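# Shelve the desk's cardboard box with both foam blocks

## Task

Move the cardboard box from the desk onto the bookcase's lowest shelf. It must sit level, lie entirely within the rear half of that shelf, and stay put without the robot holding it. Both blue foam blocks must also be resting on that same shelf at the end. If the robot tips over or finishes leaning, the task fails.

## Robot and tools

ROBOT. A Hello Robot Stretch 4 with a single arm. It has an omni-wheel base, a lift that runs up a mast, a telescoping arm that reaches forward, and a wrist with yaw, pitch and roll joints ending in a two-finger gripper. It stands about 1.6 m tall, and its base rim is within 0.23 m of the base origin. Cameras: head_camera, head_left_camera, head_right_camera and wrist_camera. Loose objects may occasionally get nudged by something outside the robot's control.

FRAMES. Base frame: origin on the floor below the base centre, x forward, y left, z up. hand_pose is reported in this frame and is the point between the open fingertips (link pinch). With all wrist joints at 0, its axes line up with the base frame. The printed value can be a little off. Odometry frame: where the base frame was when the scene began. base_odometry counts wheel rotation, so slipping shows up as travel. Heading runs from -3.142 to 3.142 and is positive to the left.

execute_actions. Arguments: "actions", a list holding one action or none, and optionally "cameras", a list of camera names or "all". Omitted, null or ["all"] returns every camera; [] returns none. An empty actions list only reports state and images. An action can contain:
- "base" with exactly one key. translate_m: drive straight by that many metres, -2 to 2, forward positive. strafe_m: slide sideways, -2 to 2, left positive. rotate_rad: turn in place, -3.2 to 3.2, counter-clockwise (left) positive. All three are offsets measured from the base position in the latest reported state, not goals in a fixed frame.
- "joints": absolute targets keyed by name. lift_m 0 to 1.2 m. arm_m 0 to 0.55 m extension. wrist_yaw_rad -1.134 to 4.276 (0 forward, positive left, 3.14 folded back, and above 3.4 the arm may obstruct). wrist_pitch_rad -1.117 to 4.259 (0 level, 1.57 pointing down). wrist_roll_rad -1.117 to 4.259 (0 keeps the fingers at equal height; positive turns clockwise when viewed from behind the gripper). gripper_m -0.038 to 0.141, the fingertip gap in metres (negative values press the tips together). Completion tolerances: ±0.004 for lift, arm and gripper, ±0.02 for yaw and roll, ±0.05 for pitch.
- "pace": "slow", "default", "fast" or "max". Base top speeds are 0.1, 0.3, 0.4 and 0.6 m/s and 1, 2, 3 and 4 rad/s respectively. With the lift above 0.2 they are reduced further, down to 0.3 m/s and 1 rad/s at a 1.2 m lift.
- "contact_limits": {"arm_m": value} from 0 (gentlest) to 0.75 (firmest), default 0.5. The arm stops when it meets that much resistance.
- {"end_of_arm": "enable_torque"} by itself reactivates any wrist or gripper motor that has shut off.
All motions in one action begin together. No action runs longer than 15 s. Joint targets outside their range get clipped, and the result reports it. Any other bad value or unknown key rejects the whole call. Parts you leave out may still be driving toward an earlier target. Once a result reports a stop, any later motion, wait or finished_scene calls in that same reply are skipped.

wait: seconds, from 0 to 10. Sends no new command and returns the same state and images. zoom_image: camera plus region [x0, y0, x1, y1] in pixels from the image's top-left corner, at most 504x504. It works only on cameras that returned a full image in the latest result. read_manual: returns only licence texts. finished_scene: scene (integer), the number of the scene being ended. This is irreversible, and the goal must already be met and stable.

RESULTS. base_status and joint_status: "done"; "off_target" (came to rest short of the target and may still be pushing); "contact_stop_at_<key>" (blocked, so that part drops its target and goes slack; a slack lift can sink under load and slack wheels can roll); "limit_stop_at_<name>", including limit_stop_at_tilt (lean above 6 degrees, after which lift, arm and wheels go slack and ignore commands) and limit_stop_at_own_body (self-collision, most likely with pitch below -0.2 and roll below -0.4 or above 4); "time_out"; "torque_fault" (a wrist or gripper motor maxed out and went limp until enable_torque). on_its_own describes anything the call did not command; there, "held at" is a target, not a measured position. lidar_m: 12 distances in 30-degree sectors, the 1st straight ahead and counting counter-clockwise (4th left, 7th behind, 10th right). "-" means nothing seen or closer than 0.25 m. It sees from about 0.15 m up to robot height and can miss glass, thin legs and things behind. wrist_depth_mm: a 7x7 grid of median depths from 100 to 2000 mm, read from the top-left. turned_by_wheels differing from turned_by_imu by more than about 0.1 rad points to slipping or a collision. base_tilt is in degrees (forward and right positive) with a fixed offset of up to about 1.5. motor_effort is a percentage, with the peak in brackets; readings are noisy and biased. For wheels, positive means turning right.

GRIPPER. To grip, command a gap smaller than the object. The further below the object's width, the harder it squeezes and the more it pulls the object toward the wrist. Neither the reading nor "done" confirms a grasp; check for a shift in gripper effort instead. If the fingertips snag on a surface, raise the lift.

CAUTIONS. To unfold at the start, send lift_m 0.4 with wrist_yaw_rad 0. Avoid driving or turning while holding more than 1 kg with arm_m above 0.2, especially at fast paces. Avoid sustained pushing or pulling with the gripper raised high. Avoid drops, slams and hard hits. Leave the objects resting on their own, not propped up by the robot.

Each tool is called after "Request:" by a JSON object that holds its "fn" and its "kwargs", one argument or row to a line.

## Session

Request:
{"fn": "execute_actions", "kwargs": {
  "actions": []
}}

Scene clock: 0.00 s.
base_odometry: x=+0.000 y=+0.000 heading=+0.000 (m, m, rad; odometry frame)
turned_by_wheels: +0.000 (rad since the last result)
turned_by_imu: +0.000 (rad since the last result)
base_tilt: forward=-0.6 right=+0.7 (deg)
lidar_m: 1.93 2.46 2.02 2.38 1.52 1.45 1.87 2.51 1.58 1.62 1.15 1.07
base_status: not commanded
joint_positions: lift_m=+0.226 arm_m=+0.002 wrist_yaw_rad=+3.093 wrist_pitch_rad=-0.004 wrist_roll_rad=+0.010 gripper_m=+0.057
joint_status: not commanded
motor_effort: lift_m=+20 arm_m=+0 wrist_yaw_rad=+0 wrist_pitch_rad=-8 wrist_roll_rad=+0 gripper_m=-3 wheel_0=+0 wheel_1=+0 wheel_2=+0 (%)
hand_pose: x=-0.1105 y=+0.1013 z=+0.4055 quat_wxyz=(+0.024, +0.002, +0.005, +1.000) (m; base frame)
wrist_depth_mm: 139 141 - - 1863 1708 1576 / - 141 - - 1921 1708 1576 / - 135 242 - 1863 1756 1537 / 111 140 296 - 1863 1756 1576 / 138 - - - 1863 1708 1576 / 1756 1708 210 1576 195 1397 1255 / 1160 1025 991 141 1025 917 1008
pictures: head_camera, head_left_camera, head_right_camera, wrist_camera
Images, in order (width x height): head_camera 420x560, head_left_camera 420x672, head_right_camera 420x672, wrist_camera 616x392.

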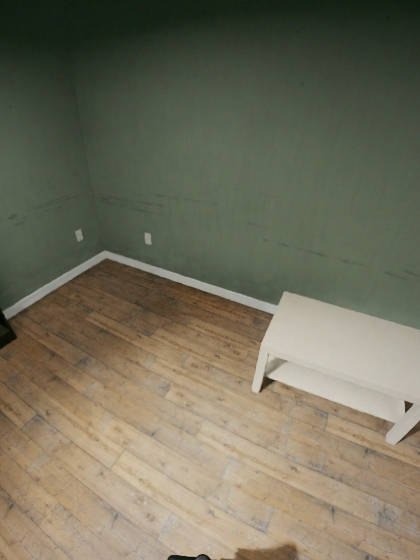

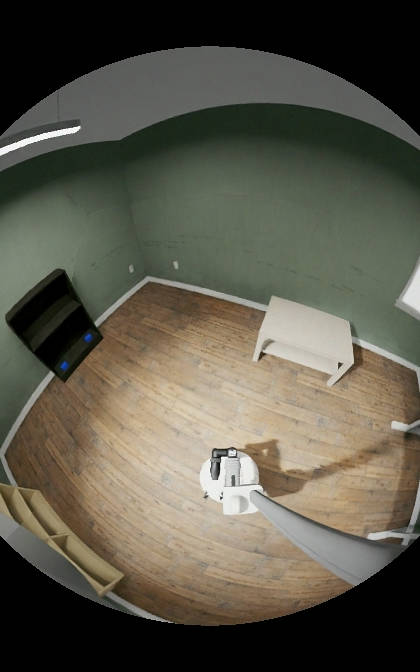

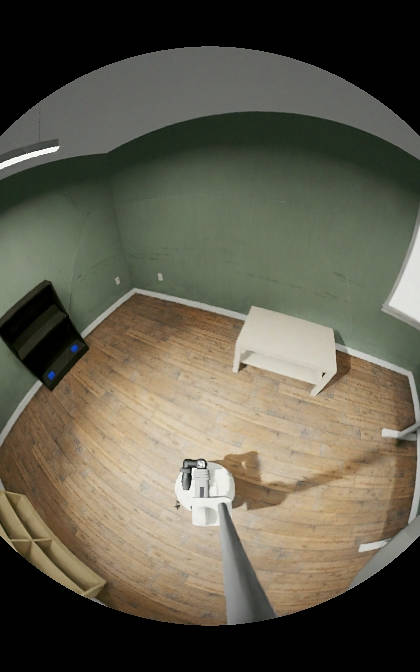

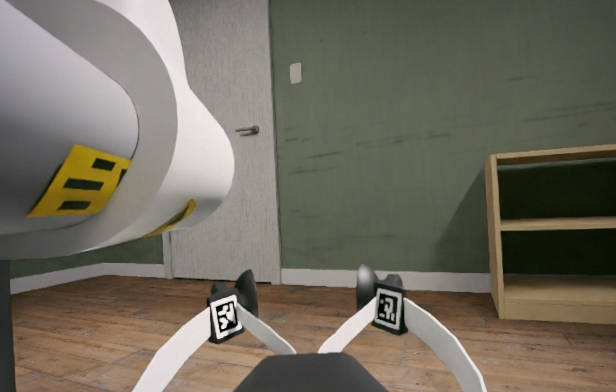

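Request:
{"fn": "execute_actions", "kwargs": {
  "actions": [
    {"base":{"rotate_rad":-1.6},"joints":{"lift_m":0.7,"wrist_yaw_rad":0,"gripper_m":0.14}}
  ]
}}

Scene clock: 2.97 s.
base_odometry: x=+0.000 y=+0.000 heading=-1.600 (m, m, rad; odometry frame)
turned_by_wheels: -1.600 (rad since the last result)
turned_by_imu: -1.620 (rad since the last result)
base_tilt: forward=-0.6 right=+0.8 (deg)
lidar_m: 1.59 1.19 1.08 1.14 2.48 2.02 2.36 1.54 1.45 1.88 2.39 1.58
base_status: done
joint_positions: lift_m=+0.700 arm_m=+0.002 wrist_yaw_rad=+0.000 wrist_pitch_rad=-0.004 wrist_roll_rad=+0.010 gripper_m=+0.140
joint_status: all done
motor_effort: lift_m=+24(26) arm_m=+0(0) wrist_yaw_rad=-2(10) wrist_pitch_rad=-7(9) wrist_roll_rad=+0(0) gripper_m=+1(2) wheel_0=+2(6) wheel_1=+0(10) wheel_2=+1(6) (%)
hand_pose: x=+0.4619 y=-0.0873 z=+0.8791 quat_wxyz=(+1.000, +0.005, -0.002, +0.000) (m; base frame)
wrist_depth_mm: 1756 - - - - 1921 1756 / 1756 - - - - 1921 1808 / 1808 - - - - 1983 1808 / 1756 - - - - 1921 1756 / 1756 - - - - 1921 1756 / 1756 1921 - - - 1863 1808 / 1756 1983 - 141 - 1863 1756
pictures: head_camera, head_left_camera, head_right_camera, wrist_camera
Images, in order (width x height): head_camera 420x560, head_left_camera 420x672, head_right_camera 420x672, wrist_camera 616x392.

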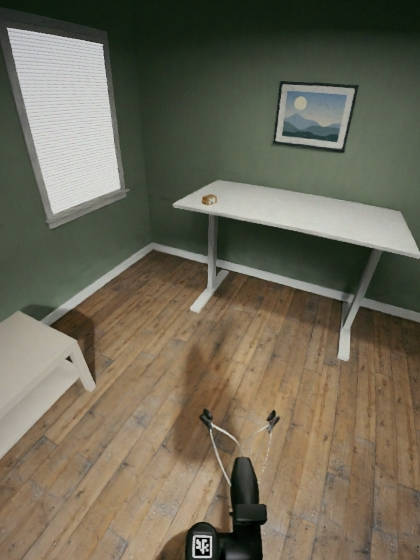

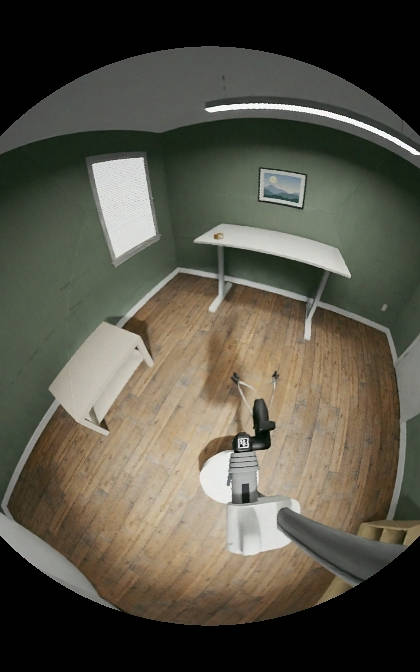

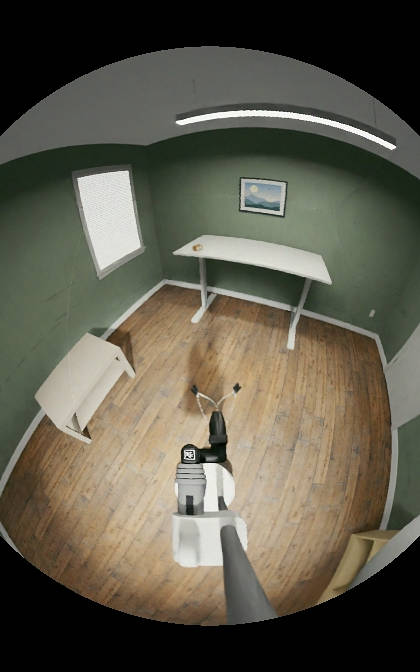

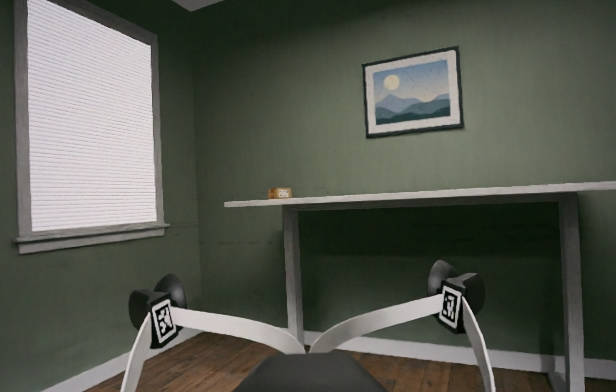

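Request:
{"fn": "execute_actions", "kwargs": {
  "actions": [
    {"base":{"translate_m":0.8},"joints":{"lift_m":1.05,"wrist_pitch_rad":0.5},"pace":"fast"}
  ],
  "cameras": ["head_camera","wrist_camera"]
}}

Scene clock: 6.50 s.
base_odometry: x=-0.023 y=-0.800 heading=-1.600 (m, m, rad; odometry frame)
turned_by_wheels: +0.000 (rad since the last result)
turned_by_imu: +0.000 (rad since the last result)
base_tilt: forward=-0.5 right=+0.9 (deg)
lidar_m: 0.87 1.58 0.75 0.74 1.01 2.75 2.82 2.03 2.14 2.20 0.91 0.81
base_status: done
joint_positions: lift_m=+1.050 arm_m=+0.002 wrist_yaw_rad=+0.000 wrist_pitch_rad=+0.502 wrist_roll_rad=+0.010 gripper_m=+0.140
joint_status: all done
motor_effort: lift_m=+24(26) arm_m=+0(0) wrist_yaw_rad=+1(1) wrist_pitch_rad=-5(5) wrist_roll_rad=+0(0) gripper_m=+0(1) wheel_0=+1(11) wheel_1=-1(5) wheel_2=+1(11) (%)
hand_pose: x=+0.4263 y=-0.0874 z=+1.0891 quat_wxyz=(+0.969, +0.005, +0.248, -0.001) (m; base frame)
wrist_depth_mm: 1397 1661 1576 1430 1281 1160 1098 / 1430 1708 1661 1464 1281 1229 1138 / 1464 1808 891 878 866 842 820 / 1537 1921 - 1756 1537 676 627 / 1537 1983 - 1863 1708 1537 1397 / 1537 1576 1661 1618 1537 1499 1499 / 1464 1397 1430 142 1397 1308 1397
pictures: head_camera, wrist_camera
Images, in order (width x height): head_camera 420x560, wrist_camera 616x392.

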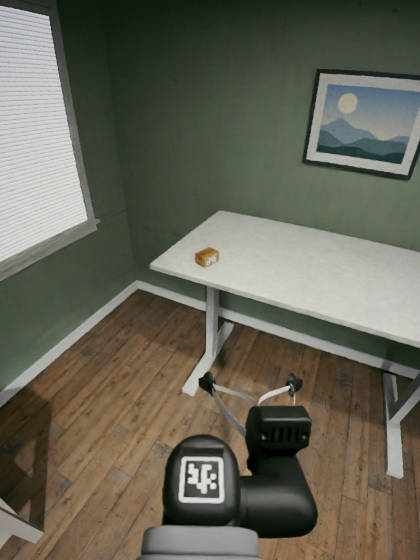

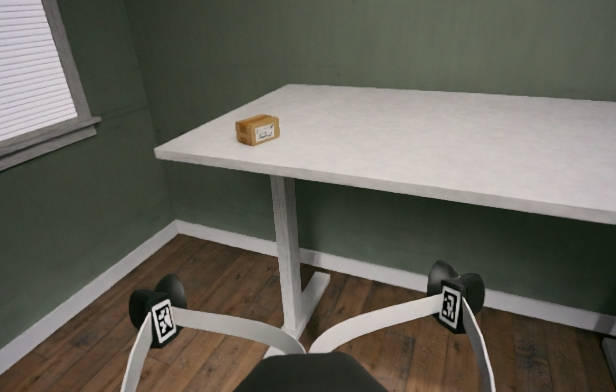

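Request:
{"fn": "execute_actions", "kwargs": {
  "actions": [
    {"base":{"rotate_rad":0.4}}
  ],
  "cameras": []
}}

Request:
{"fn": "execute_actions", "kwargs": {
  "actions": [
    {"base":{"strafe_m":-0.31},"joints":{"arm_m":0.3}}
  ],
  "cameras": ["head_camera","wrist_camera"]
}}

Scene clock: 8.07 s.
base_odometry: x=-0.023 y=-0.800 heading=-1.200 (m, m, rad; odometry frame)
turned_by_wheels: +0.399 (rad since the last result)
turned_by_imu: +0.404 (rad since the last result)
base_tilt: forward=-0.4 right=+0.6 (deg)
lidar_m: 1.03 1.52 0.76 0.90 2.74 2.78 2.03 2.13 2.14 0.97 0.84 0.85
base_status: done
joint_positions: lift_m=+1.050 arm_m=+0.002 wrist_yaw_rad=+0.000 wrist_pitch_rad=+0.502 wrist_roll_rad=+0.010 gripper_m=+0.140
joint_status: not commanded
motor_effort: lift_m=+24(24) arm_m=+0(0) wrist_yaw_rad=-2(1) wrist_pitch_rad=-8(6) wrist_roll_rad=+0(0) gripper_m=-2(1) wheel_0=-3(8) wheel_1=-2(7) wheel_2=-2(6) (%)
hand_pose: x=+0.4263 y=-0.0874 z=+1.0891 quat_wxyz=(+0.969, +0.005, +0.248, -0.001) (m; base frame)
wrist_depth_mm: 1118 1255 1464 1808 1537 1308 1118 / 1160 1336 1576 1863 1661 1255 1138 / 1229 1366 1661 - 866 798 820 / 1255 1464 1756 - 1808 1138 621 / 1308 1537 1863 - 1921 1618 1336 / 1366 1464 1661 1661 1537 1499 1430 / 1366 1397 1430 142 1397 1366 1366
pictures: none
No camera images: the call's "cameras" was empty. Leave "cameras" out to get every camera's image.

Scene clock: 10.43 s.
base_odometry: x=-0.312 y=-0.912 heading=-1.200 (m, m, rad; odometry frame)
turned_by_wheels: +0.000 (rad since the last result)
turned_by_imu: -0.001 (rad since the last result)
base_tilt: forward=-0.5 right=+0.5 (deg)
lidar_m: 0.78 1.71 1.01 1.16 2.97 2.97 1.95 1.93 1.94 0.70 0.62 0.62
base_status: done
joint_positions: lift_m=+1.050 arm_m=+0.299 wrist_yaw_rad=+0.000 wrist_pitch_rad=+0.502 wrist_roll_rad=+0.010 gripper_m=+0.140
joint_status: all done
motor_effort: lift_m=+23(24) arm_m=+6(7) wrist_yaw_rad=+0(0) wrist_pitch_rad=-7(7) wrist_roll_rad=+0(0) gripper_m=+1(0) wheel_0=+0(10) wheel_1=+1(3) wheel_2=-1(1) (%)
hand_pose: x=+0.7227 y=-0.0874 z=+1.0892 quat_wxyz=(+0.969, +0.005, +0.248, -0.001) (m; base frame)
wrist_depth_mm: 1098 1255 1464 1366 1078 917 809 / 1118 1308 1576 1430 1160 960 831 / 1182 1366 1618 1499 842 820 809 / 1229 1464 640 544 615 597 591 / 1308 1499 1708 484 477 469 462 / 1336 1464 1708 433 366 357 382 / 1397 1366 1430 142 351 317 330
pictures: head_camera, wrist_camera
Images, in order (width x height): head_camera 420x560, wrist_camera 616x392.

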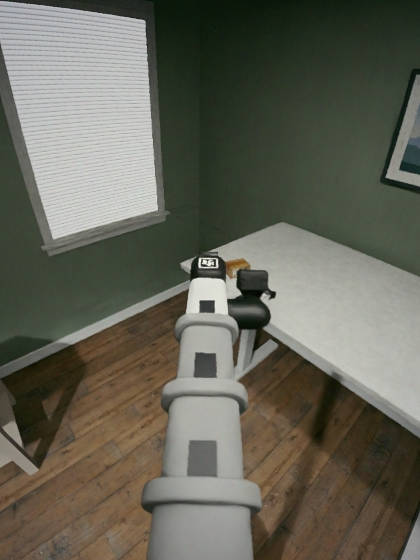

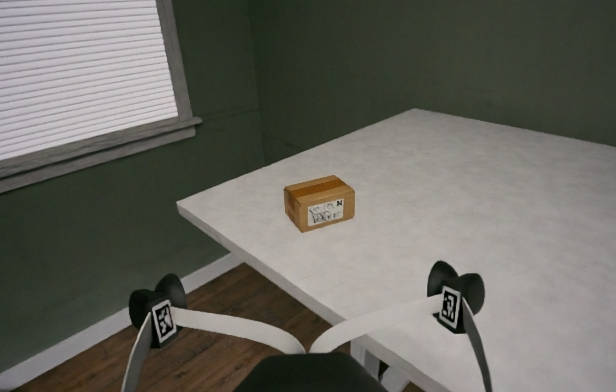

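Request:
{"fn": "execute_actions", "kwargs": {
  "actions": [
    {"base":{"translate_m":0.05},"joints":{"arm_m":0.47,"lift_m":0.95}}
  ],
  "cameras": ["wrist_camera"]
}}

Scene clock: 12.13 s.
base_odometry: x=-0.294 y=-0.959 heading=-1.200 (m, m, rad; odometry frame)
turned_by_wheels: +0.000 (rad since the last result)
turned_by_imu: +0.000 (rad since the last result)
base_tilt: forward=-0.4 right=+0.6 (deg)
lidar_m: 0.71 1.69 0.99 1.12 3.00 3.05 1.99 1.95 2.00 0.68 0.57 0.60
base_status: done
joint_positions: lift_m=+0.950 arm_m=+0.469 wrist_yaw_rad=+0.000 wrist_pitch_rad=+0.502 wrist_roll_rad=+0.010 gripper_m=+0.140
joint_status: all done
motor_effort: lift_m=+17(22) arm_m=+7(8) wrist_yaw_rad=-2(2) wrist_pitch_rad=-9(8) wrist_roll_rad=+0(0) gripper_m=-1(1) wheel_0=+2(3) wheel_1=+1(6) wheel_2=+0(9) (%)
hand_pose: x=+0.8927 y=-0.0874 z=+0.9897 quat_wxyz=(+0.969, +0.005, +0.248, -0.001) (m; base frame)
wrist_depth_mm: 960 1118 1308 1160 931 778 691 / 1008 1160 1366 1229 991 798 723 / 1025 1205 1430 1182 559 549 535 / 1098 1229 418 309 382 394 389 / 1138 362 325 281 300 310 306 / 1182 1281 264 262 242 236 252 / 1255 1281 741 141 219 211 220
pictures: wrist_camera
Images, in order (width x height): wrist_camera 616x392.

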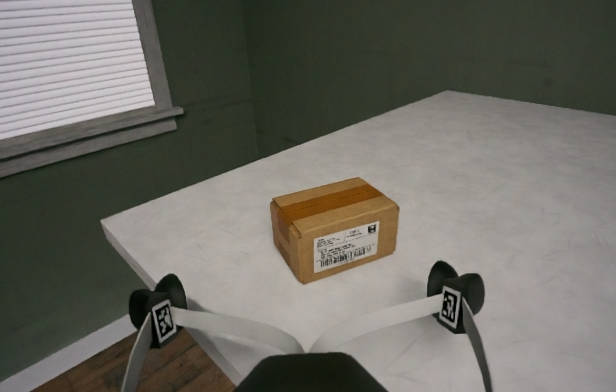

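Request:
{"fn": "execute_actions", "kwargs": {
  "actions": [
    {"base":{"strafe_m":-0.022},"joints":{"lift_m":0.922}}
  ],
  "cameras": []
}}

Request:
{"fn": "execute_actions", "kwargs": {
  "actions": [
    {"joints":{"arm_m":0.55}}
  ],
  "cameras": ["wrist_camera"]
}}

Scene clock: 13.27 s.
base_odometry: x=-0.314 y=-0.966 heading=-1.200 (m, m, rad; odometry frame)
turned_by_wheels: +0.000 (rad since the last result)
turned_by_imu: +0.000 (rad since the last result)
base_tilt: forward=-0.6 right=+0.5 (deg)
lidar_m: 0.71 1.71 0.99 1.15 3.03 3.05 2.02 1.91 1.96 0.64 0.56 0.57
base_status: done
joint_positions: lift_m=+0.923 arm_m=+0.469 wrist_yaw_rad=-0.003 wrist_pitch_rad=+0.494 wrist_roll_rad=+0.008 gripper_m=+0.140
joint_status: all done
motor_effort: lift_m=+10(17) arm_m=+6(6) wrist_yaw_rad=+6(5) wrist_pitch_rad=+16(18) wrist_roll_rad=+5(5) gripper_m=-1(1) wheel_0=+3(10) wheel_1=+3(6) wheel_2=-1(2) (%)
hand_pose: x=+0.8936 y=-0.0881 z=+0.9642 quat_wxyz=(+0.970, +0.004, +0.244, -0.002) (m; base frame)
wrist_depth_mm: 991 1118 1308 1138 917 768 676 / 1025 1160 1397 1229 960 778 699 / 1060 1205 1464 535 517 508 500 / 1098 389 364 271 349 362 355 / 1138 310 293 273 285 281 278 / 1205 259 237 236 217 214 227 / 1255 1281 207 139 196 193 195
pictures: none
No camera images: the call's "cameras" was empty. Leave "cameras" out to get every camera's image.

Scene clock: 14.50 s.
base_odometry: x=-0.314 y=-0.966 heading=-1.201 (m, m, rad; odometry frame)
turned_by_wheels: -0.001 (rad since the last result)
turned_by_imu: +0.022 (rad since the last result)
base_tilt: forward=-0.8 right=+0.9 (deg)
lidar_m: 0.72 1.68 0.99 1.14 3.01 2.90 1.99 1.96 1.97 0.67 0.55 0.57
base_status: not commanded
joint_positions: lift_m=+0.923 arm_m=+0.548 wrist_yaw_rad=-0.005 wrist_pitch_rad=+0.494 wrist_roll_rad=+0.010 gripper_m=+0.140
joint_status: all done
on_its_own: wrist_yaw_rad is at rest, and its effort (+17) is outside its rest range (-13 to +13)
motor_effort: lift_m=+11(11) arm_m=+10(15) wrist_yaw_rad=+17(21) wrist_pitch_rad=+16(19) wrist_roll_rad=-1(8) gripper_m=-2(6) wheel_0=-1(4) wheel_1=+0(8) wheel_2=-7(10) (%)
hand_pose: x=+0.9727 y=-0.0888 z=+0.9641 quat_wxyz=(+0.970, +0.006, +0.245, -0.004) (m; base frame)
wrist_depth_mm: 931 1060 1229 1098 891 750 654 / 946 1098 1308 1182 946 759 676 / 991 1160 1397 1255 521 508 500 / 1042 1205 387 377 370 362 355 / 1078 298 296 211 211 281 277 / 1138 209 239 198 207 209 227 / 1182 208 200 141 197 193 195
pictures: wrist_camera
Images, in order (width x height): wrist_camera 616x392.

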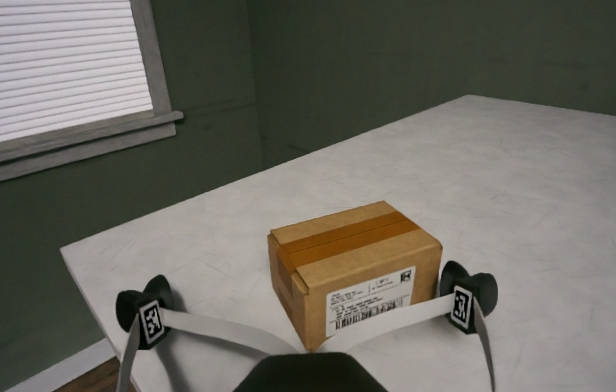

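Pressing on the desk; raise slightly, yaw a bit.

Request:
{"fn": "execute_actions", "kwargs": {
  "actions": [
    {"base":{"strafe_m":-0.085},"joints":{"lift_m":0.94,"wrist_yaw_rad":0.2,"arm_m":0.5},"pace":"slow"}
  ],
  "cameras": ["wrist_camera"]
}}

Scene clock: 16.70 s.
base_odometry: x=-0.394 y=-0.997 heading=-1.201 (m, m, rad; odometry frame)
turned_by_wheels: +0.000 (rad since the last result)
turned_by_imu: -0.001 (rad since the last result)
base_tilt: forward=-0.4 right=+0.8 (deg)
lidar_m: 0.65 1.75 1.07 1.22 3.11 2.83 2.00 1.89 1.93 0.57 0.51 0.51
base_status: done
joint_positions: lift_m=+0.940 arm_m=+0.501 wrist_yaw_rad=+0.200 wrist_pitch_rad=+0.502 wrist_roll_rad=+0.010 gripper_m=+0.140
joint_status: all done
motor_effort: lift_m=+24(24) arm_m=-6(12) wrist_yaw_rad=-1(22) wrist_pitch_rad=-6(15) wrist_roll_rad=-1(1) gripper_m=+0(1) wheel_0=+4(3) wheel_1=-2(7) wheel_2=-1(8) (%)
hand_pose: x=+0.9372 y=-0.0355 z=+0.9791 quat_wxyz=(+0.964, -0.020, +0.248, +0.095) (m; base frame)
wrist_depth_mm: 960 1042 1160 1281 1025 809 683 / 1008 1138 1281 1397 1098 842 699 / 1042 1160 1336 1464 535 517 504 / 1138 1205 397 303 382 375 366 / 1182 329 253 278 297 294 290 / 1255 274 244 248 229 223 237 / 1281 1229 212 142 208 199 207
pictures: wrist_camera
Images, in order (width x height): wrist_camera 616x392.

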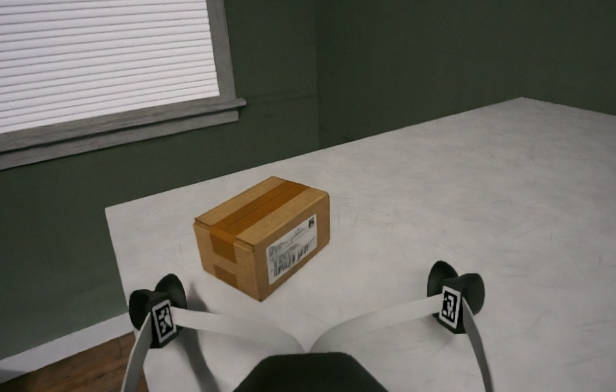

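Request:
{"fn": "execute_actions", "kwargs": {
  "actions": [
    {"joints":{"lift_m":1.04}}
  ],
  "cameras": []
}}

Request:
{"fn": "execute_actions", "kwargs": {
  "actions": [
    {"base":{"strafe_m":0.22},"joints":{"wrist_yaw_rad":-0.55,"arm_m":0.55}}
  ],
  "cameras": []
}}

Request:
{"fn": "execute_actions", "kwargs": {
  "actions": [
    {"base":{"translate_m":0.11}}
  ],
  "cameras": ["wrist_camera","head_camera"]
}}

Scene clock: 18.37 s.
base_odometry: x=-0.394 y=-0.997 heading=-1.201 (m, m, rad; odometry frame)
turned_by_wheels: +0.000 (rad since the last result)
turned_by_imu: -0.001 (rad since the last result)
base_tilt: forward=-0.4 right=+0.7 (deg)
lidar_m: 0.66 1.75 1.06 1.24 3.09 2.84 2.01 1.90 1.91 0.58 0.51 0.53
base_status: not commanded
joint_positions: lift_m=+1.040 arm_m=+0.501 wrist_yaw_rad=+0.200 wrist_pitch_rad=+0.502 wrist_roll_rad=+0.010 gripper_m=+0.140
joint_status: all done
motor_effort: lift_m=+25(26) arm_m=-6(6) wrist_yaw_rad=-2(1) wrist_pitch_rad=-5(6) wrist_roll_rad=-1(1) gripper_m=+1(1) wheel_0=+3(3) wheel_1=-2(2) wheel_2=-1(1) (%)
hand_pose: x=+0.9372 y=-0.0355 z=+1.0791 quat_wxyz=(+0.964, -0.020, +0.248, +0.095) (m; base frame)
wrist_depth_mm: 976 1060 1182 1281 1025 820 683 / 1008 1118 1255 1397 1078 854 707 / 1060 1182 1308 1499 1160 866 723 / 1118 1255 1430 1618 591 574 564 / 1182 1336 477 469 459 452 442 / 1229 421 319 329 353 343 366 / 1308 1336 315 142 320 306 314
pictures: none
No camera images: the call's "cameras" was empty. Leave "cameras" out to get every camera's image.

Scene clock: 20.40 s.
base_odometry: x=-0.188 y=-0.917 heading=-1.201 (m, m, rad; odometry frame)
turned_by_wheels: +0.000 (rad since the last result)
turned_by_imu: -0.002 (rad since the last result)
base_tilt: forward=-0.5 right=+0.7 (deg)
lidar_m: 0.85 1.63 0.87 1.02 2.93 2.94 2.03 2.04 2.05 0.77 0.67 0.69
base_status: done
joint_positions: lift_m=+1.040 arm_m=+0.549 wrist_yaw_rad=-0.550 wrist_pitch_rad=+0.502 wrist_roll_rad=+0.010 gripper_m=+0.140
joint_status: all done
motor_effort: lift_m=+25(25) arm_m=+6(4) wrist_yaw_rad=-3(7) wrist_pitch_rad=-8(5) wrist_roll_rad=-1(1) gripper_m=+1(1) wheel_0=-1(5) wheel_1=-2(12) wheel_2=+0(2) (%)
hand_pose: x=+0.8898 y=-0.2067 z=+1.0791 quat_wxyz=(+0.932, +0.072, +0.238, -0.264) (m; base frame)
wrist_depth_mm: 1098 1025 946 904 842 798 759 / 1160 1118 1025 960 904 842 809 / 1205 1205 1118 842 820 798 788 / 1255 1336 654 609 591 580 569 / 1281 1430 473 473 459 452 449 / 1255 362 320 370 353 345 368 / 353 319 325 142 320 306 315
pictures: none
No camera images: the call's "cameras" was empty. Leave "cameras" out to get every camera's image.

Scene clock: 22.00 s.
base_odometry: x=-0.149 y=-1.020 heading=-1.201 (m, m, rad; odometry frame)
turned_by_wheels: +0.000 (rad since the last result)
turned_by_imu: +0.000 (rad since the last result)
base_tilt: forward=-0.6 right=+0.7 (deg)
lidar_m: 0.79 1.52 0.83 0.95 2.99 3.01 2.11 2.12 2.16 0.70 0.59 0.61
base_status: done
joint_positions: lift_m=+1.040 arm_m=+0.549 wrist_yaw_rad=-0.550 wrist_pitch_rad=+0.502 wrist_roll_rad=+0.010 gripper_m=+0.140
joint_status: not commanded
motor_effort: lift_m=+24(24) arm_m=+6(6) wrist_yaw_rad=+0(1) wrist_pitch_rad=-7(6) wrist_roll_rad=-1(1) gripper_m=+0(1) wheel_0=+1(6) wheel_1=-1(3) wheel_2=+2(9) (%)
hand_pose: x=+0.8898 y=-0.2067 z=+1.0791 quat_wxyz=(+0.932, +0.072, +0.238, -0.264) (m; base frame)
wrist_depth_mm: 1025 946 891 831 788 741 699 / 1078 1042 946 891 831 778 741 / 1118 1118 1042 917 820 798 778 / 1160 1229 1118 603 591 574 569 / 1182 1336 517 469 462 452 449 / 1182 1366 384 382 353 345 368 / 1205 329 327 142 320 307 317
pictures: head_camera, wrist_camera
Images, in order (width x height): head_camera 420x560, wrist_camera 616x392.

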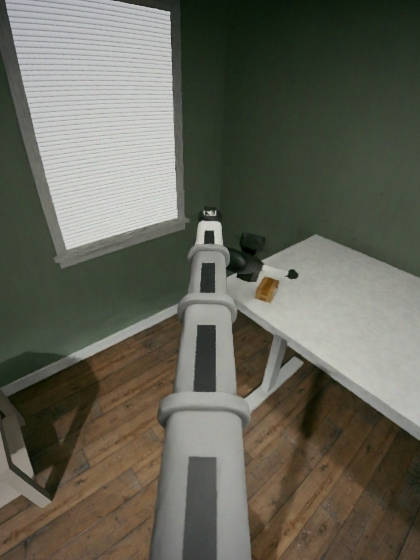

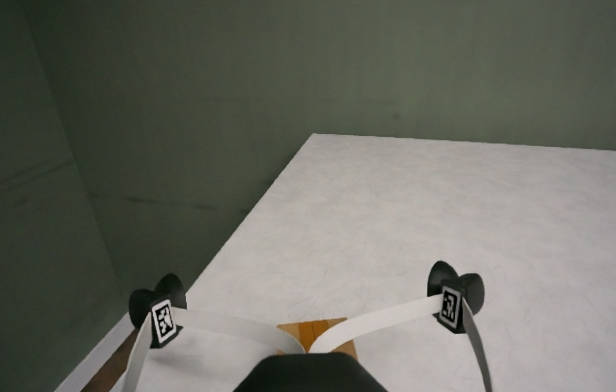

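Request:
{"fn": "execute_actions", "kwargs": {
  "actions": [
    {"joints":{"lift_m":0.937,"arm_m":0.535}}
  ],
  "cameras": ["wrist_camera"]
}}

Request:
{"fn": "execute_actions", "kwargs": {
  "actions": [
    {"joints":{"gripper_m":0.03}}
  ],
  "cameras": ["wrist_camera"]
}}

Request:
{"fn": "execute_actions", "kwargs": {
  "actions": [
    {"joints":{"lift_m":0.99}}
  ],
  "cameras": ["wrist_camera"]
}}

Scene clock: 23.70 s.
base_odometry: x=-0.149 y=-1.020 heading=-1.201 (m, m, rad; odometry frame)
turned_by_wheels: +0.000 (rad since the last result)
turned_by_imu: -0.001 (rad since the last result)
base_tilt: forward=-0.5 right=+0.7 (deg)
lidar_m: 0.91 1.52 0.82 0.93 2.96 3.00 2.12 2.12 2.17 0.69 0.61 0.61
base_status: not commanded
joint_positions: lift_m=+0.937 arm_m=+0.536 wrist_yaw_rad=-0.550 wrist_pitch_rad=+0.502 wrist_roll_rad=+0.010 gripper_m=+0.140
joint_status: all done
motor_effort: lift_m=+16(22) arm_m=-6(5) wrist_yaw_rad=+0(1) wrist_pitch_rad=-7(7) wrist_roll_rad=-1(1) gripper_m=+0(1) wheel_0=+1(1) wheel_1=+0(1) wheel_2=+2(2) (%)
hand_pose: x=+0.8769 y=-0.2067 z=+0.9768 quat_wxyz=(+0.932, +0.072, +0.238, -0.264) (m; base frame)
wrist_depth_mm: 1025 946 878 842 788 741 707 / 1098 1042 960 878 809 768 741 / 1160 1118 1042 535 525 517 504 / 1160 1229 394 384 379 373 366 / 1182 309 303 218 296 291 287 / 683 233 215 193 224 222 236 / 215 204 210 142 205 197 205
pictures: wrist_camera
Images, in order (width x height): wrist_camera 616x392.

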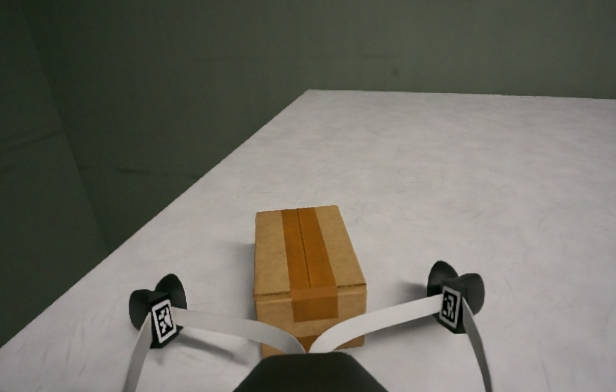

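Scene clock: 25.80 s.
base_odometry: x=-0.149 y=-1.020 heading=-1.201 (m, m, rad; odometry frame)
turned_by_wheels: +0.000 (rad since the last result)
turned_by_imu: -0.001 (rad since the last result)
base_tilt: forward=-0.5 right=+0.7 (deg)
lidar_m: 0.98 1.53 0.83 0.92 2.98 3.01 2.11 2.11 2.15 0.69 0.60 0.61
base_status: not commanded
joint_positions: lift_m=+0.937 arm_m=+0.536 wrist_yaw_rad=-0.550 wrist_pitch_rad=+0.503 wrist_roll_rad=+0.010 gripper_m=+0.030
joint_status: all done
motor_effort: lift_m=+16(17) arm_m=-6(6) wrist_yaw_rad=-1(1) wrist_pitch_rad=-9(9) wrist_roll_rad=-1(1) gripper_m=-17(20) wheel_0=+1(1) wheel_1=-1(1) wheel_2=+2(2) (%)
hand_pose: x=+0.8768 y=-0.2067 z=+0.9765 quat_wxyz=(+0.932, +0.072, +0.238, -0.264) (m; base frame)
wrist_depth_mm: 1042 960 878 842 778 741 715 / 1078 1042 960 878 809 759 741 / 1138 1118 1025 539 525 508 504 / 1160 1229 394 384 377 368 364 / 1182 307 301 211 294 290 286 / 683 250 189 185 187 237 236 / 214 203 202 132 204 195 205
pictures: wrist_camera
Images, in order (width x height): wrist_camera 616x392.

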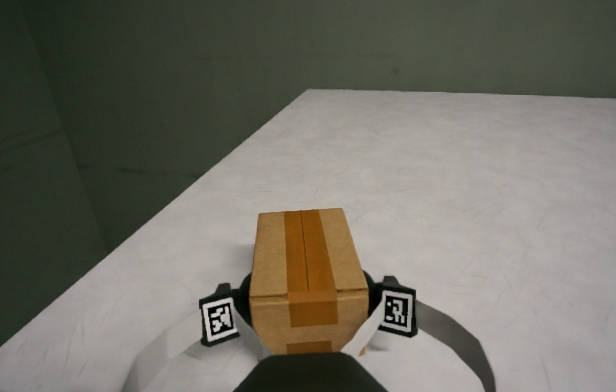

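Scene clock: 26.93 s.
base_odometry: x=-0.149 y=-1.020 heading=-1.201 (m, m, rad; odometry frame)
turned_by_wheels: +0.000 (rad since the last result)
turned_by_imu: +0.000 (rad since the last result)
base_tilt: forward=-0.5 right=+0.7 (deg)
lidar_m: 0.77 1.53 0.82 0.93 2.96 3.01 2.14 2.10 2.17 0.66 0.61 0.60
base_status: not commanded
joint_positions: lift_m=+0.990 arm_m=+0.536 wrist_yaw_rad=-0.550 wrist_pitch_rad=+0.503 wrist_roll_rad=+0.010 gripper_m=+0.030
joint_status: all done
motor_effort: lift_m=+25(26) arm_m=-6(6) wrist_yaw_rad=-1(0) wrist_pitch_rad=-8(9) wrist_roll_rad=-1(1) gripper_m=-16(15) wheel_0=+1(1) wheel_1=-1(1) wheel_2=+2(2) (%)
hand_pose: x=+0.8767 y=-0.2066 z=+1.0288 quat_wxyz=(+0.932, +0.072, +0.238, -0.264) (m; base frame)
wrist_depth_mm: 1025 960 891 831 778 741 707 / 1078 1025 960 891 842 788 750 / 1138 1138 1042 691 676 661 647 / 1160 1229 1078 492 484 477 469 / 1182 1366 389 211 379 373 368 / 1205 334 189 185 187 307 303 / 1138 260 259 131 262 250 259
pictures: wrist_camera
Images, in order (width x height): wrist_camera 616x392.

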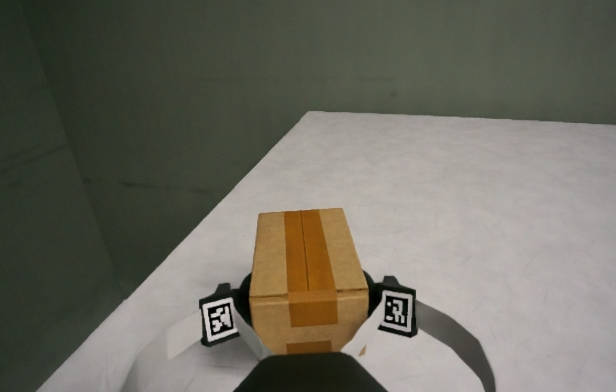

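Request:
{"fn": "execute_actions", "kwargs": {
  "actions": [
    {"base":{"translate_m":-0.15},"joints":{"arm_m":0,"wrist_yaw_rad":0}}
  ],
  "cameras": []
}}

Request:
{"fn": "execute_actions", "kwargs": {
  "actions": [
    {"base":{"rotate_rad":2.5}}
  ],
  "cameras": []
}}

Request:
{"fn": "execute_actions", "kwargs": {
  "actions": [
    {"base":{"translate_m":1.3},"joints":{"lift_m":0.25}}
  ]
}}

Scene clock: 29.70 s.
base_odometry: x=-0.203 y=-0.880 heading=-1.201 (m, m, rad; odometry frame)
turned_by_wheels: +0.000 (rad since the last result)
turned_by_imu: -0.001 (rad since the last result)
base_tilt: forward=-0.4 right=+0.6 (deg)
lidar_m: 0.88 1.65 0.92 1.08 2.90 2.93 1.98 2.02 2.00 0.81 0.68 0.70
base_status: done
joint_positions: lift_m=+0.990 arm_m=+0.004 wrist_yaw_rad=+0.000 wrist_pitch_rad=+0.503 wrist_roll_rad=+0.010 gripper_m=+0.030
joint_status: all done
joint sent to its limit — the command would take arm_m past its lower limit, so that joint was sent only as far as its limit.
motor_effort: lift_m=+25(25) arm_m=-6(6) wrist_yaw_rad=+0(10) wrist_pitch_rad=-11(11) wrist_roll_rad=-1(1) gripper_m=-16(17) wheel_0=+0(6) wheel_1=+0(6) wheel_2=-1(9) (%)
hand_pose: x=+0.4271 y=-0.0874 z=+1.0287 quat_wxyz=(+0.968, +0.005, +0.249, -0.001) (m; base frame)
wrist_depth_mm: 1205 1336 1618 1708 1430 1182 1025 / 1255 1430 1661 1863 1098 1078 1008 / 1308 1499 1756 1921 676 661 647 / 1366 1576 1863 - 1618 1308 484 / 1430 1618 1863 211 1708 1499 1229 / 1499 1618 189 185 187 1464 1281 / 1397 1308 1308 131 1336 1255 1281
pictures: none
No camera images: the call's "cameras" was empty. Leave "cameras" out to get every camera's image.

Scene clock: 32.53 s.
base_odometry: x=-0.203 y=-0.880 heading=+1.299 (m, m, rad; odometry frame)
turned_by_wheels: +2.500 (rad since the last result)
turned_by_imu: +2.529 (rad since the last result)
base_tilt: forward=-0.5 right=+0.9 (deg)
lidar_m: 2.90 1.99 2.02 2.01 0.86 0.71 0.71 0.82 1.67 0.91 1.01 2.90
base_status: done
joint_positions: lift_m=+0.990 arm_m=+0.004 wrist_yaw_rad=+0.000 wrist_pitch_rad=+0.503 wrist_roll_rad=+0.010 gripper_m=+0.030
joint_status: not commanded
motor_effort: lift_m=+25(25) arm_m=-6(6) wrist_yaw_rad=-3(1) wrist_pitch_rad=-10(10) wrist_roll_rad=-1(1) gripper_m=-16(16) wheel_0=-2(5) wheel_1=-1(6) wheel_2=+0(6) (%)
hand_pose: x=+0.4271 y=-0.0874 z=+1.0287 quat_wxyz=(+0.968, +0.005, +0.249, -0.001) (m; base frame)
wrist_depth_mm: - - - - - - - / - - - - - - - / - - - - - - - / - - - - - - - / 1921 - - 211 1921 1863 1863 / 1661 1618 189 185 187 1537 1537 / 1366 1336 1336 131 1336 1255 1308
pictures: none
No camera images: the call's "cameras" was empty. Leave "cameras" out to get every camera's image.

Scene clock: 38.37 s.
base_odometry: x=+0.146 y=+0.372 heading=+1.299 (m, m, rad; odometry frame)
turned_by_wheels: +0.000 (rad since the last result)
turned_by_imu: -0.001 (rad since the last result)
base_tilt: forward=-0.5 right=+0.7 (deg)
lidar_m: 1.63 1.60 1.33 1.35 1.98 2.01 2.51 1.41 1.19 1.97 2.25 1.62
base_status: done
joint_positions: lift_m=+0.250 arm_m=+0.003 wrist_yaw_rad=+0.000 wrist_pitch_rad=+0.503 wrist_roll_rad=+0.010 gripper_m=+0.030
joint_status: all done
motor_effort: lift_m=+17(23) arm_m=-6(6) wrist_yaw_rad=-1(0) wrist_pitch_rad=-9(9) wrist_roll_rad=-1(1) gripper_m=-16(15) wheel_0=+0(9) wheel_1=+0(6) wheel_2=+0(9) (%)
hand_pose: x=+0.4271 y=-0.0874 z=+0.2894 quat_wxyz=(+0.969, +0.005, +0.249, -0.001) (m; base frame)
wrist_depth_mm: 1808 1708 1618 1576 1464 1397 1308 / 1863 1808 1756 1661 1499 1430 1430 / 1430 1366 1336 1336 1281 1229 1205 / 1008 976 946 931 917 904 891 / 768 750 741 211 715 707 699 / 621 609 189 185 187 580 574 / 525 500 496 132 500 477 492
pictures: head_camera, head_left_camera, head_right_camera, wrist_camera
Images, in order (width x height): head_camera 420x560, head_left_camera 420x672, head_right_camera 420x672, wrist_camera 616x392.

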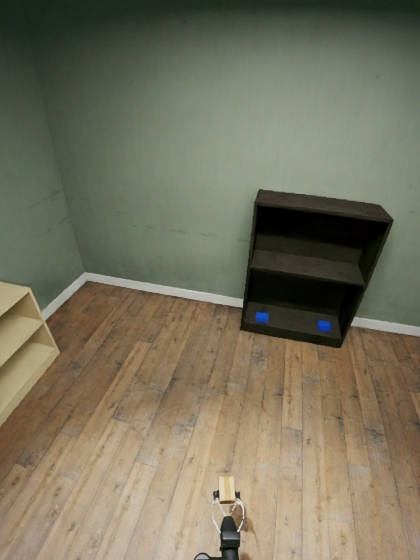

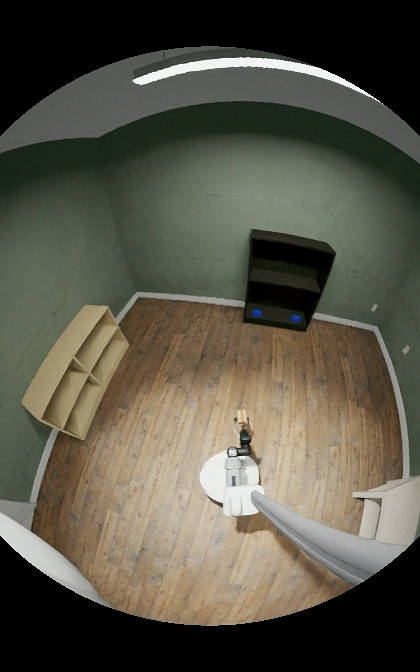

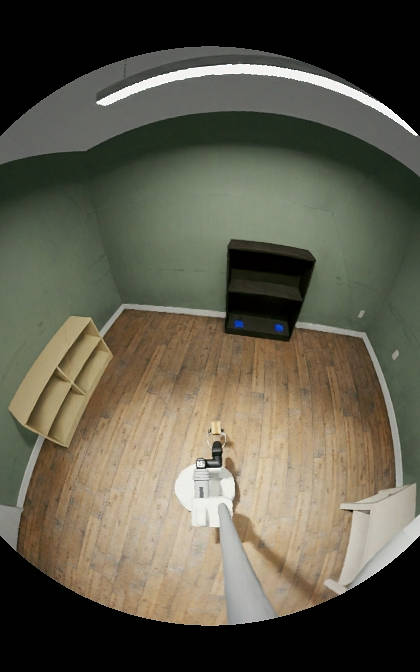

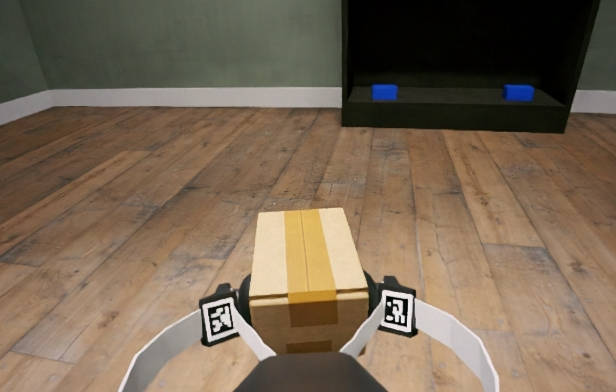

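Request:
{"fn": "execute_actions", "kwargs": {
  "actions": [
    {"base":{"rotate_rad":-0.2}}
  ],
  "cameras": []
}}

Request:
{"fn": "execute_actions", "kwargs": {
  "actions": [
    {"base":{"strafe_m":-0.18}}
  ],
  "cameras": []
}}

Request:
{"fn": "execute_actions", "kwargs": {
  "actions": [
    {"base":{"translate_m":1.0},"joints":{"lift_m":0.15}}
  ],
  "cameras": ["wrist_camera","head_camera"]
}}

Scene clock: 39.47 s.
base_odometry: x=+0.146 y=+0.372 heading=+1.099 (m, m, rad; odometry frame)
turned_by_wheels: -0.200 (rad since the last result)
turned_by_imu: -0.203 (rad since the last result)
base_tilt: forward=-0.4 right=+0.8 (deg)
lidar_m: 1.61 2.00 1.39 1.33 1.83 2.56 2.32 2.14 1.19 1.16 2.06 1.68
base_status: done
joint_positions: lift_m=+0.250 arm_m=+0.003 wrist_yaw_rad=+0.000 wrist_pitch_rad=+0.503 wrist_roll_rad=+0.010 gripper_m=+0.030
joint_status: not commanded
motor_effort: lift_m=+17(17) arm_m=-6(6) wrist_yaw_rad=-1(3) wrist_pitch_rad=-12(8) wrist_roll_rad=-1(1) gripper_m=-16(15) wheel_0=+1(4) wheel_1=+0(4) wheel_2=+0(7) (%)
hand_pose: x=+0.4271 y=-0.0874 z=+0.2894 quat_wxyz=(+0.969, +0.005, +0.249, -0.001) (m; base frame)
wrist_depth_mm: 1537 1537 1537 1499 1499 1464 1576 / 1661 1661 1661 1576 1537 1618 1661 / 1430 1397 1366 1281 1281 1229 1205 / 1008 976 960 946 931 904 891 / 759 759 741 212 723 707 691 / 621 615 189 185 187 580 574 / 525 496 496 132 500 480 496
pictures: none
No camera images: the call's "cameras" was empty. Leave "cameras" out to get every camera's image.

Scene clock: 41.33 s.
base_odometry: x=+0.306 y=+0.290 heading=+1.100 (m, m, rad; odometry frame)
turned_by_wheels: +0.000 (rad since the last result)
turned_by_imu: +0.000 (rad since the last result)
base_tilt: forward=-0.5 right=+0.7 (deg)
lidar_m: 1.59 2.03 1.58 1.51 2.00 2.79 2.36 1.42 1.01 0.99 1.88 1.67
base_status: done
joint_positions: lift_m=+0.250 arm_m=+0.003 wrist_yaw_rad=+0.000 wrist_pitch_rad=+0.503 wrist_roll_rad=+0.010 gripper_m=+0.030
joint_status: not commanded
motor_effort: lift_m=+17(17) arm_m=-6(6) wrist_yaw_rad=+1(2) wrist_pitch_rad=-10(11) wrist_roll_rad=-1(1) gripper_m=-16(16) wheel_0=+1(11) wheel_1=+2(9) wheel_2=+1(0) (%)
hand_pose: x=+0.4271 y=-0.0874 z=+0.2894 quat_wxyz=(+0.969, +0.005, +0.249, -0.001) (m; base frame)
wrist_depth_mm: 1537 1537 1499 1537 1499 1537 1537 / 1618 1618 1537 1576 1537 1618 1661 / 1430 1397 1336 1308 1255 1255 1229 / 1008 976 976 946 917 891 891 / 768 759 741 211 723 715 691 / 621 615 189 185 187 585 574 / 525 496 500 131 500 473 496
pictures: none
No camera images: the call's "cameras" was empty. Leave "cameras" out to get every camera's image.

Scene clock: 46.13 s.
base_odometry: x=+0.760 y=+1.182 heading=+1.100 (m, m, rad; odometry frame)
turned_by_wheels: +0.000 (rad since the last result)
turned_by_imu: -0.001 (rad since the last result)
base_tilt: forward=-0.5 right=+0.8 (deg)
lidar_m: 0.61 0.65 1.36 1.50 1.55 2.77 3.88 1.56 1.74 1.81 1.30 0.64
base_status: done
joint_positions: lift_m=+0.150 arm_m=+0.003 wrist_yaw_rad=+0.000 wrist_pitch_rad=+0.503 wrist_roll_rad=+0.010 gripper_m=+0.030
joint_status: all done
motor_effort: lift_m=+18(18) arm_m=-6(6) wrist_yaw_rad=+0(2) wrist_pitch_rad=-10(10) wrist_roll_rad=-1(1) gripper_m=-16(16) wheel_0=+1(4) wheel_1=-1(6) wheel_2=+0(9) (%)
hand_pose: x=+0.4271 y=-0.0874 z=+0.1893 quat_wxyz=(+0.969, +0.005, +0.249, -0.001) (m; base frame)
wrist_depth_mm: 466 597 591 597 591 591 580 / 466 627 640 640 634 634 609 / 459 661 676 683 668 668 585 / 492 500 500 517 512 496 492 / 539 484 480 211 480 480 480 / 477 477 189 185 187 452 445 / 410 387 384 132 389 370 382
pictures: head_camera, wrist_camera
Images, in order (width x height): head_camera 420x560, wrist_camera 616x392.

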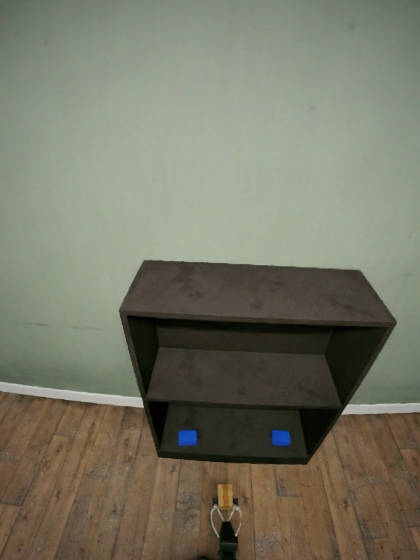

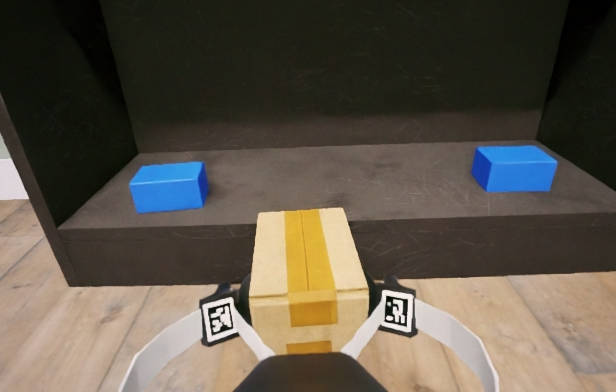

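Request:
{"fn": "execute_actions", "kwargs": {
  "actions": [
    {"joints":{"arm_m":0.38,"lift_m":0.13}}
  ],
  "cameras": ["wrist_camera","head_left_camera"]
}}

Scene clock: 48.53 s.
base_odometry: x=+0.760 y=+1.182 heading=+1.100 (m, m, rad; odometry frame)
turned_by_wheels: +0.000 (rad since the last result)
turned_by_imu: -0.001 (rad since the last result)
base_tilt: forward=-0.7 right=+0.6 (deg)
lidar_m: 0.59 0.67 1.38 1.50 1.57 2.79 3.87 1.54 1.73 1.80 1.27 0.64
base_status: not commanded
joint_positions: lift_m=+0.130 arm_m=+0.379 wrist_yaw_rad=+0.000 wrist_pitch_rad=+0.503 wrist_roll_rad=+0.010 gripper_m=+0.030
joint_status: all done
motor_effort: lift_m=+17(17) arm_m=+6(7) wrist_yaw_rad=-2(2) wrist_pitch_rad=-9(9) wrist_roll_rad=-1(1) gripper_m=-17(16) wheel_0=+0(0) wheel_1=+0(0) wheel_2=+0(0) (%)
hand_pose: x=+0.8026 y=-0.0874 z=+0.1694 quat_wxyz=(+0.969, +0.005, +0.249, -0.001) (m; base frame)
wrist_depth_mm: 256 256 255 255 254 253 254 / 272 273 273 273 272 272 272 / 293 296 294 291 293 294 293 / 320 320 319 314 317 317 317 / 347 347 342 211 340 340 338 / 310 309 189 184 187 294 290 / 265 251 250 132 252 239 249
pictures: head_left_camera, wrist_camera
Images, in order (width x height): head_left_camera 420x672, wrist_camera 616x392.

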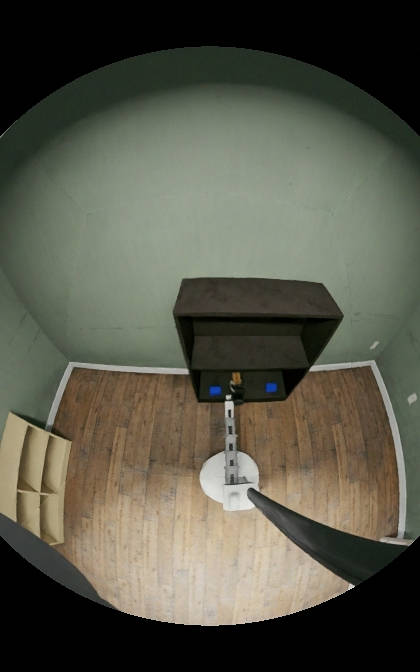

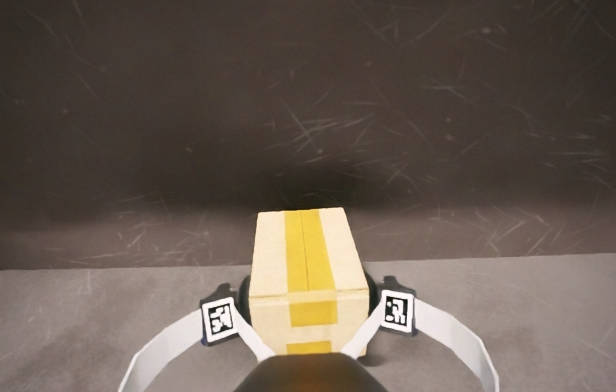

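Request:
{"fn": "execute_actions", "kwargs": {
  "actions": [
    {"joints":{"arm_m":0.435,"lift_m":0.1},"pace":"slow","contact_limits":{"arm_m":0.2}}
  ],
  "cameras": []
}}

Request:
{"fn": "execute_actions", "kwargs": {
  "actions": [
    {"joints":{"lift_m":0.09},"pace":"slow"}
  ],
  "cameras": ["wrist_camera"]
}}

Scene clock: 50.57 s.
base_odometry: x=+0.760 y=+1.182 heading=+1.100 (m, m, rad; odometry frame)
turned_by_wheels: +0.000 (rad since the last result)
turned_by_imu: -0.001 (rad since the last result)
base_tilt: forward=-0.5 right=+0.8 (deg)
lidar_m: 0.60 0.66 1.39 1.50 1.58 2.80 3.88 1.53 1.70 1.80 1.27 0.63
base_status: not commanded
joint_positions: lift_m=+0.100 arm_m=+0.434 wrist_yaw_rad=+0.000 wrist_pitch_rad=+0.504 wrist_roll_rad=+0.010 gripper_m=+0.030
joint_status: all done
motor_effort: lift_m=+16(17) arm_m=+7(8) wrist_yaw_rad=-3(2) wrist_pitch_rad=-11(13) wrist_roll_rad=-1(1) gripper_m=-15(16) wheel_0=+0(0) wheel_1=+0(0) wheel_2=+0(0) (%)
contact_limits: arm_m 0.2
hand_pose: x=+0.8574 y=-0.0874 z=+0.1393 quat_wxyz=(+0.968, +0.005, +0.249, -0.001) (m; base frame)
wrist_depth_mm: 206 205 205 205 204 205 206 / 220 220 220 220 220 219 219 / 236 236 237 236 236 236 236 / 258 256 256 251 256 255 255 / 281 281 279 211 279 278 278 / 270 267 189 185 187 254 250 / 229 216 216 132 217 207 217
pictures: none
No camera images: the call's "cameras" was empty. Leave "cameras" out to get every camera's image.

Scene clock: 51.30 s.
base_odometry: x=+0.760 y=+1.182 heading=+1.100 (m, m, rad; odometry frame)
turned_by_wheels: +0.000 (rad since the last result)
turned_by_imu: +0.000 (rad since the last result)
base_tilt: forward=-0.6 right=+0.8 (deg)
lidar_m: 0.60 0.66 1.37 1.50 1.58 2.81 3.86 1.55 1.70 1.80 1.28 0.64
base_status: not commanded
joint_positions: lift_m=+0.090 arm_m=+0.434 wrist_yaw_rad=+0.000 wrist_pitch_rad=+0.504 wrist_roll_rad=+0.010 gripper_m=+0.030
joint_status: all done
motor_effort: lift_m=+16(18) arm_m=+7(7) wrist_yaw_rad=+0(1) wrist_pitch_rad=-12(10) wrist_roll_rad=-1(1) gripper_m=-15(16) wheel_0=+0(0) wheel_1=-1(0) wheel_2=+0(0) (%)
hand_pose: x=+0.8574 y=-0.0875 z=+0.1293 quat_wxyz=(+0.968, +0.005, +0.249, -0.001) (m; base frame)
wrist_depth_mm: 206 206 206 205 205 204 206 / 220 220 220 220 220 219 218 / 236 236 237 236 236 236 236 / 257 257 256 252 256 255 254 / 281 281 279 211 274 272 273 / 256 254 189 185 188 240 237 / 217 200 206 132 206 196 207
pictures: wrist_camera
Images, in order (width x height): wrist_camera 616x392.

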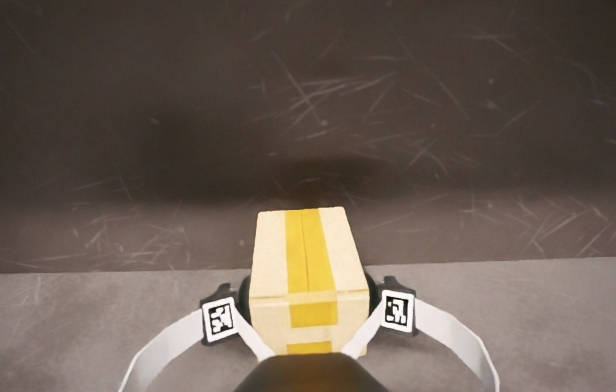

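Request:
{"fn": "execute_actions", "kwargs": {
  "actions": [
    {"joints":{"gripper_m":0.1}}
  ],
  "cameras": []
}}

Request:
{"fn": "execute_actions", "kwargs": {
  "actions": [
    {"joints":{"arm_m":0.2,"lift_m":0.11}}
  ],
  "cameras": ["wrist_camera"]
}}

Scene clock: 52.93 s.
base_odometry: x=+0.760 y=+1.182 heading=+1.100 (m, m, rad; odometry frame)
turned_by_wheels: +0.000 (rad since the last result)
turned_by_imu: -0.001 (rad since the last result)
base_tilt: forward=-0.5 right=+0.6 (deg)
lidar_m: 0.61 0.65 1.36 1.51 1.60 2.76 3.84 1.55 1.71 1.79 1.29 0.64
base_status: not commanded
joint_positions: lift_m=+0.090 arm_m=+0.434 wrist_yaw_rad=+0.000 wrist_pitch_rad=+0.502 wrist_roll_rad=+0.010 gripper_m=+0.100
joint_status: all done
motor_effort: lift_m=+17(16) arm_m=+6(7) wrist_yaw_rad=+0(1) wrist_pitch_rad=-7(12) wrist_roll_rad=-1(1) gripper_m=-2(14) wheel_0=+0(0) wheel_1=+0(0) wheel_2=+0(0) (%)
hand_pose: x=+0.8576 y=-0.0875 z=+0.1296 quat_wxyz=(+0.969, +0.005, +0.249, -0.001) (m; base frame)
wrist_depth_mm: 206 205 205 205 205 204 206 / 220 220 220 220 220 219 219 / 237 236 236 236 236 235 236 / 256 256 256 255 255 254 255 / 281 281 278 222 274 273 272 / 257 255 195 188 190 242 239 / 218 207 209 142 207 202 208
pictures: none
No camera images: the call's "cameras" was empty. Leave "cameras" out to get every camera's image.

Scene clock: 54.73 s.
base_odometry: x=+0.760 y=+1.182 heading=+1.100 (m, m, rad; odometry frame)
turned_by_wheels: +0.000 (rad since the last result)
turned_by_imu: -0.001 (rad since the last result)
base_tilt: forward=-0.4 right=+0.6 (deg)
lidar_m: 0.61 0.65 1.36 1.51 1.56 2.79 3.87 1.55 1.72 1.81 1.29 0.63
base_status: not commanded
joint_positions: lift_m=+0.110 arm_m=+0.201 wrist_yaw_rad=+0.000 wrist_pitch_rad=+0.502 wrist_roll_rad=+0.010 gripper_m=+0.100
joint_status: all done
motor_effort: lift_m=+24(25) arm_m=-6(3) wrist_yaw_rad=-2(1) wrist_pitch_rad=-7(7) wrist_roll_rad=-1(1) gripper_m=-2(0) wheel_0=+0(0) wheel_1=+0(0) wheel_2=+0(0) (%)
hand_pose: x=+0.6248 y=-0.0874 z=+0.1490 quat_wxyz=(+0.969, +0.005, +0.248, -0.001) (m; base frame)
wrist_depth_mm: 418 415 415 415 415 415 415 / 439 445 449 445 445 442 442 / 452 480 480 466 473 480 477 / 433 452 439 410 424 418 389 / 294 301 342 336 332 327 322 / 285 282 213 276 197 273 273 / 291 287 291 143 289 287 289
pictures: wrist_camera
Images, in order (width x height): wrist_camera 616x392.

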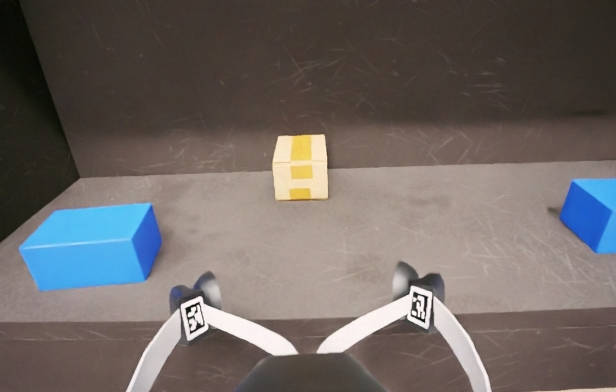

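Request:
{"fn": "finished_scene", "kwargs": {
  "scene": 1
}}

The scene is finished: the task was done.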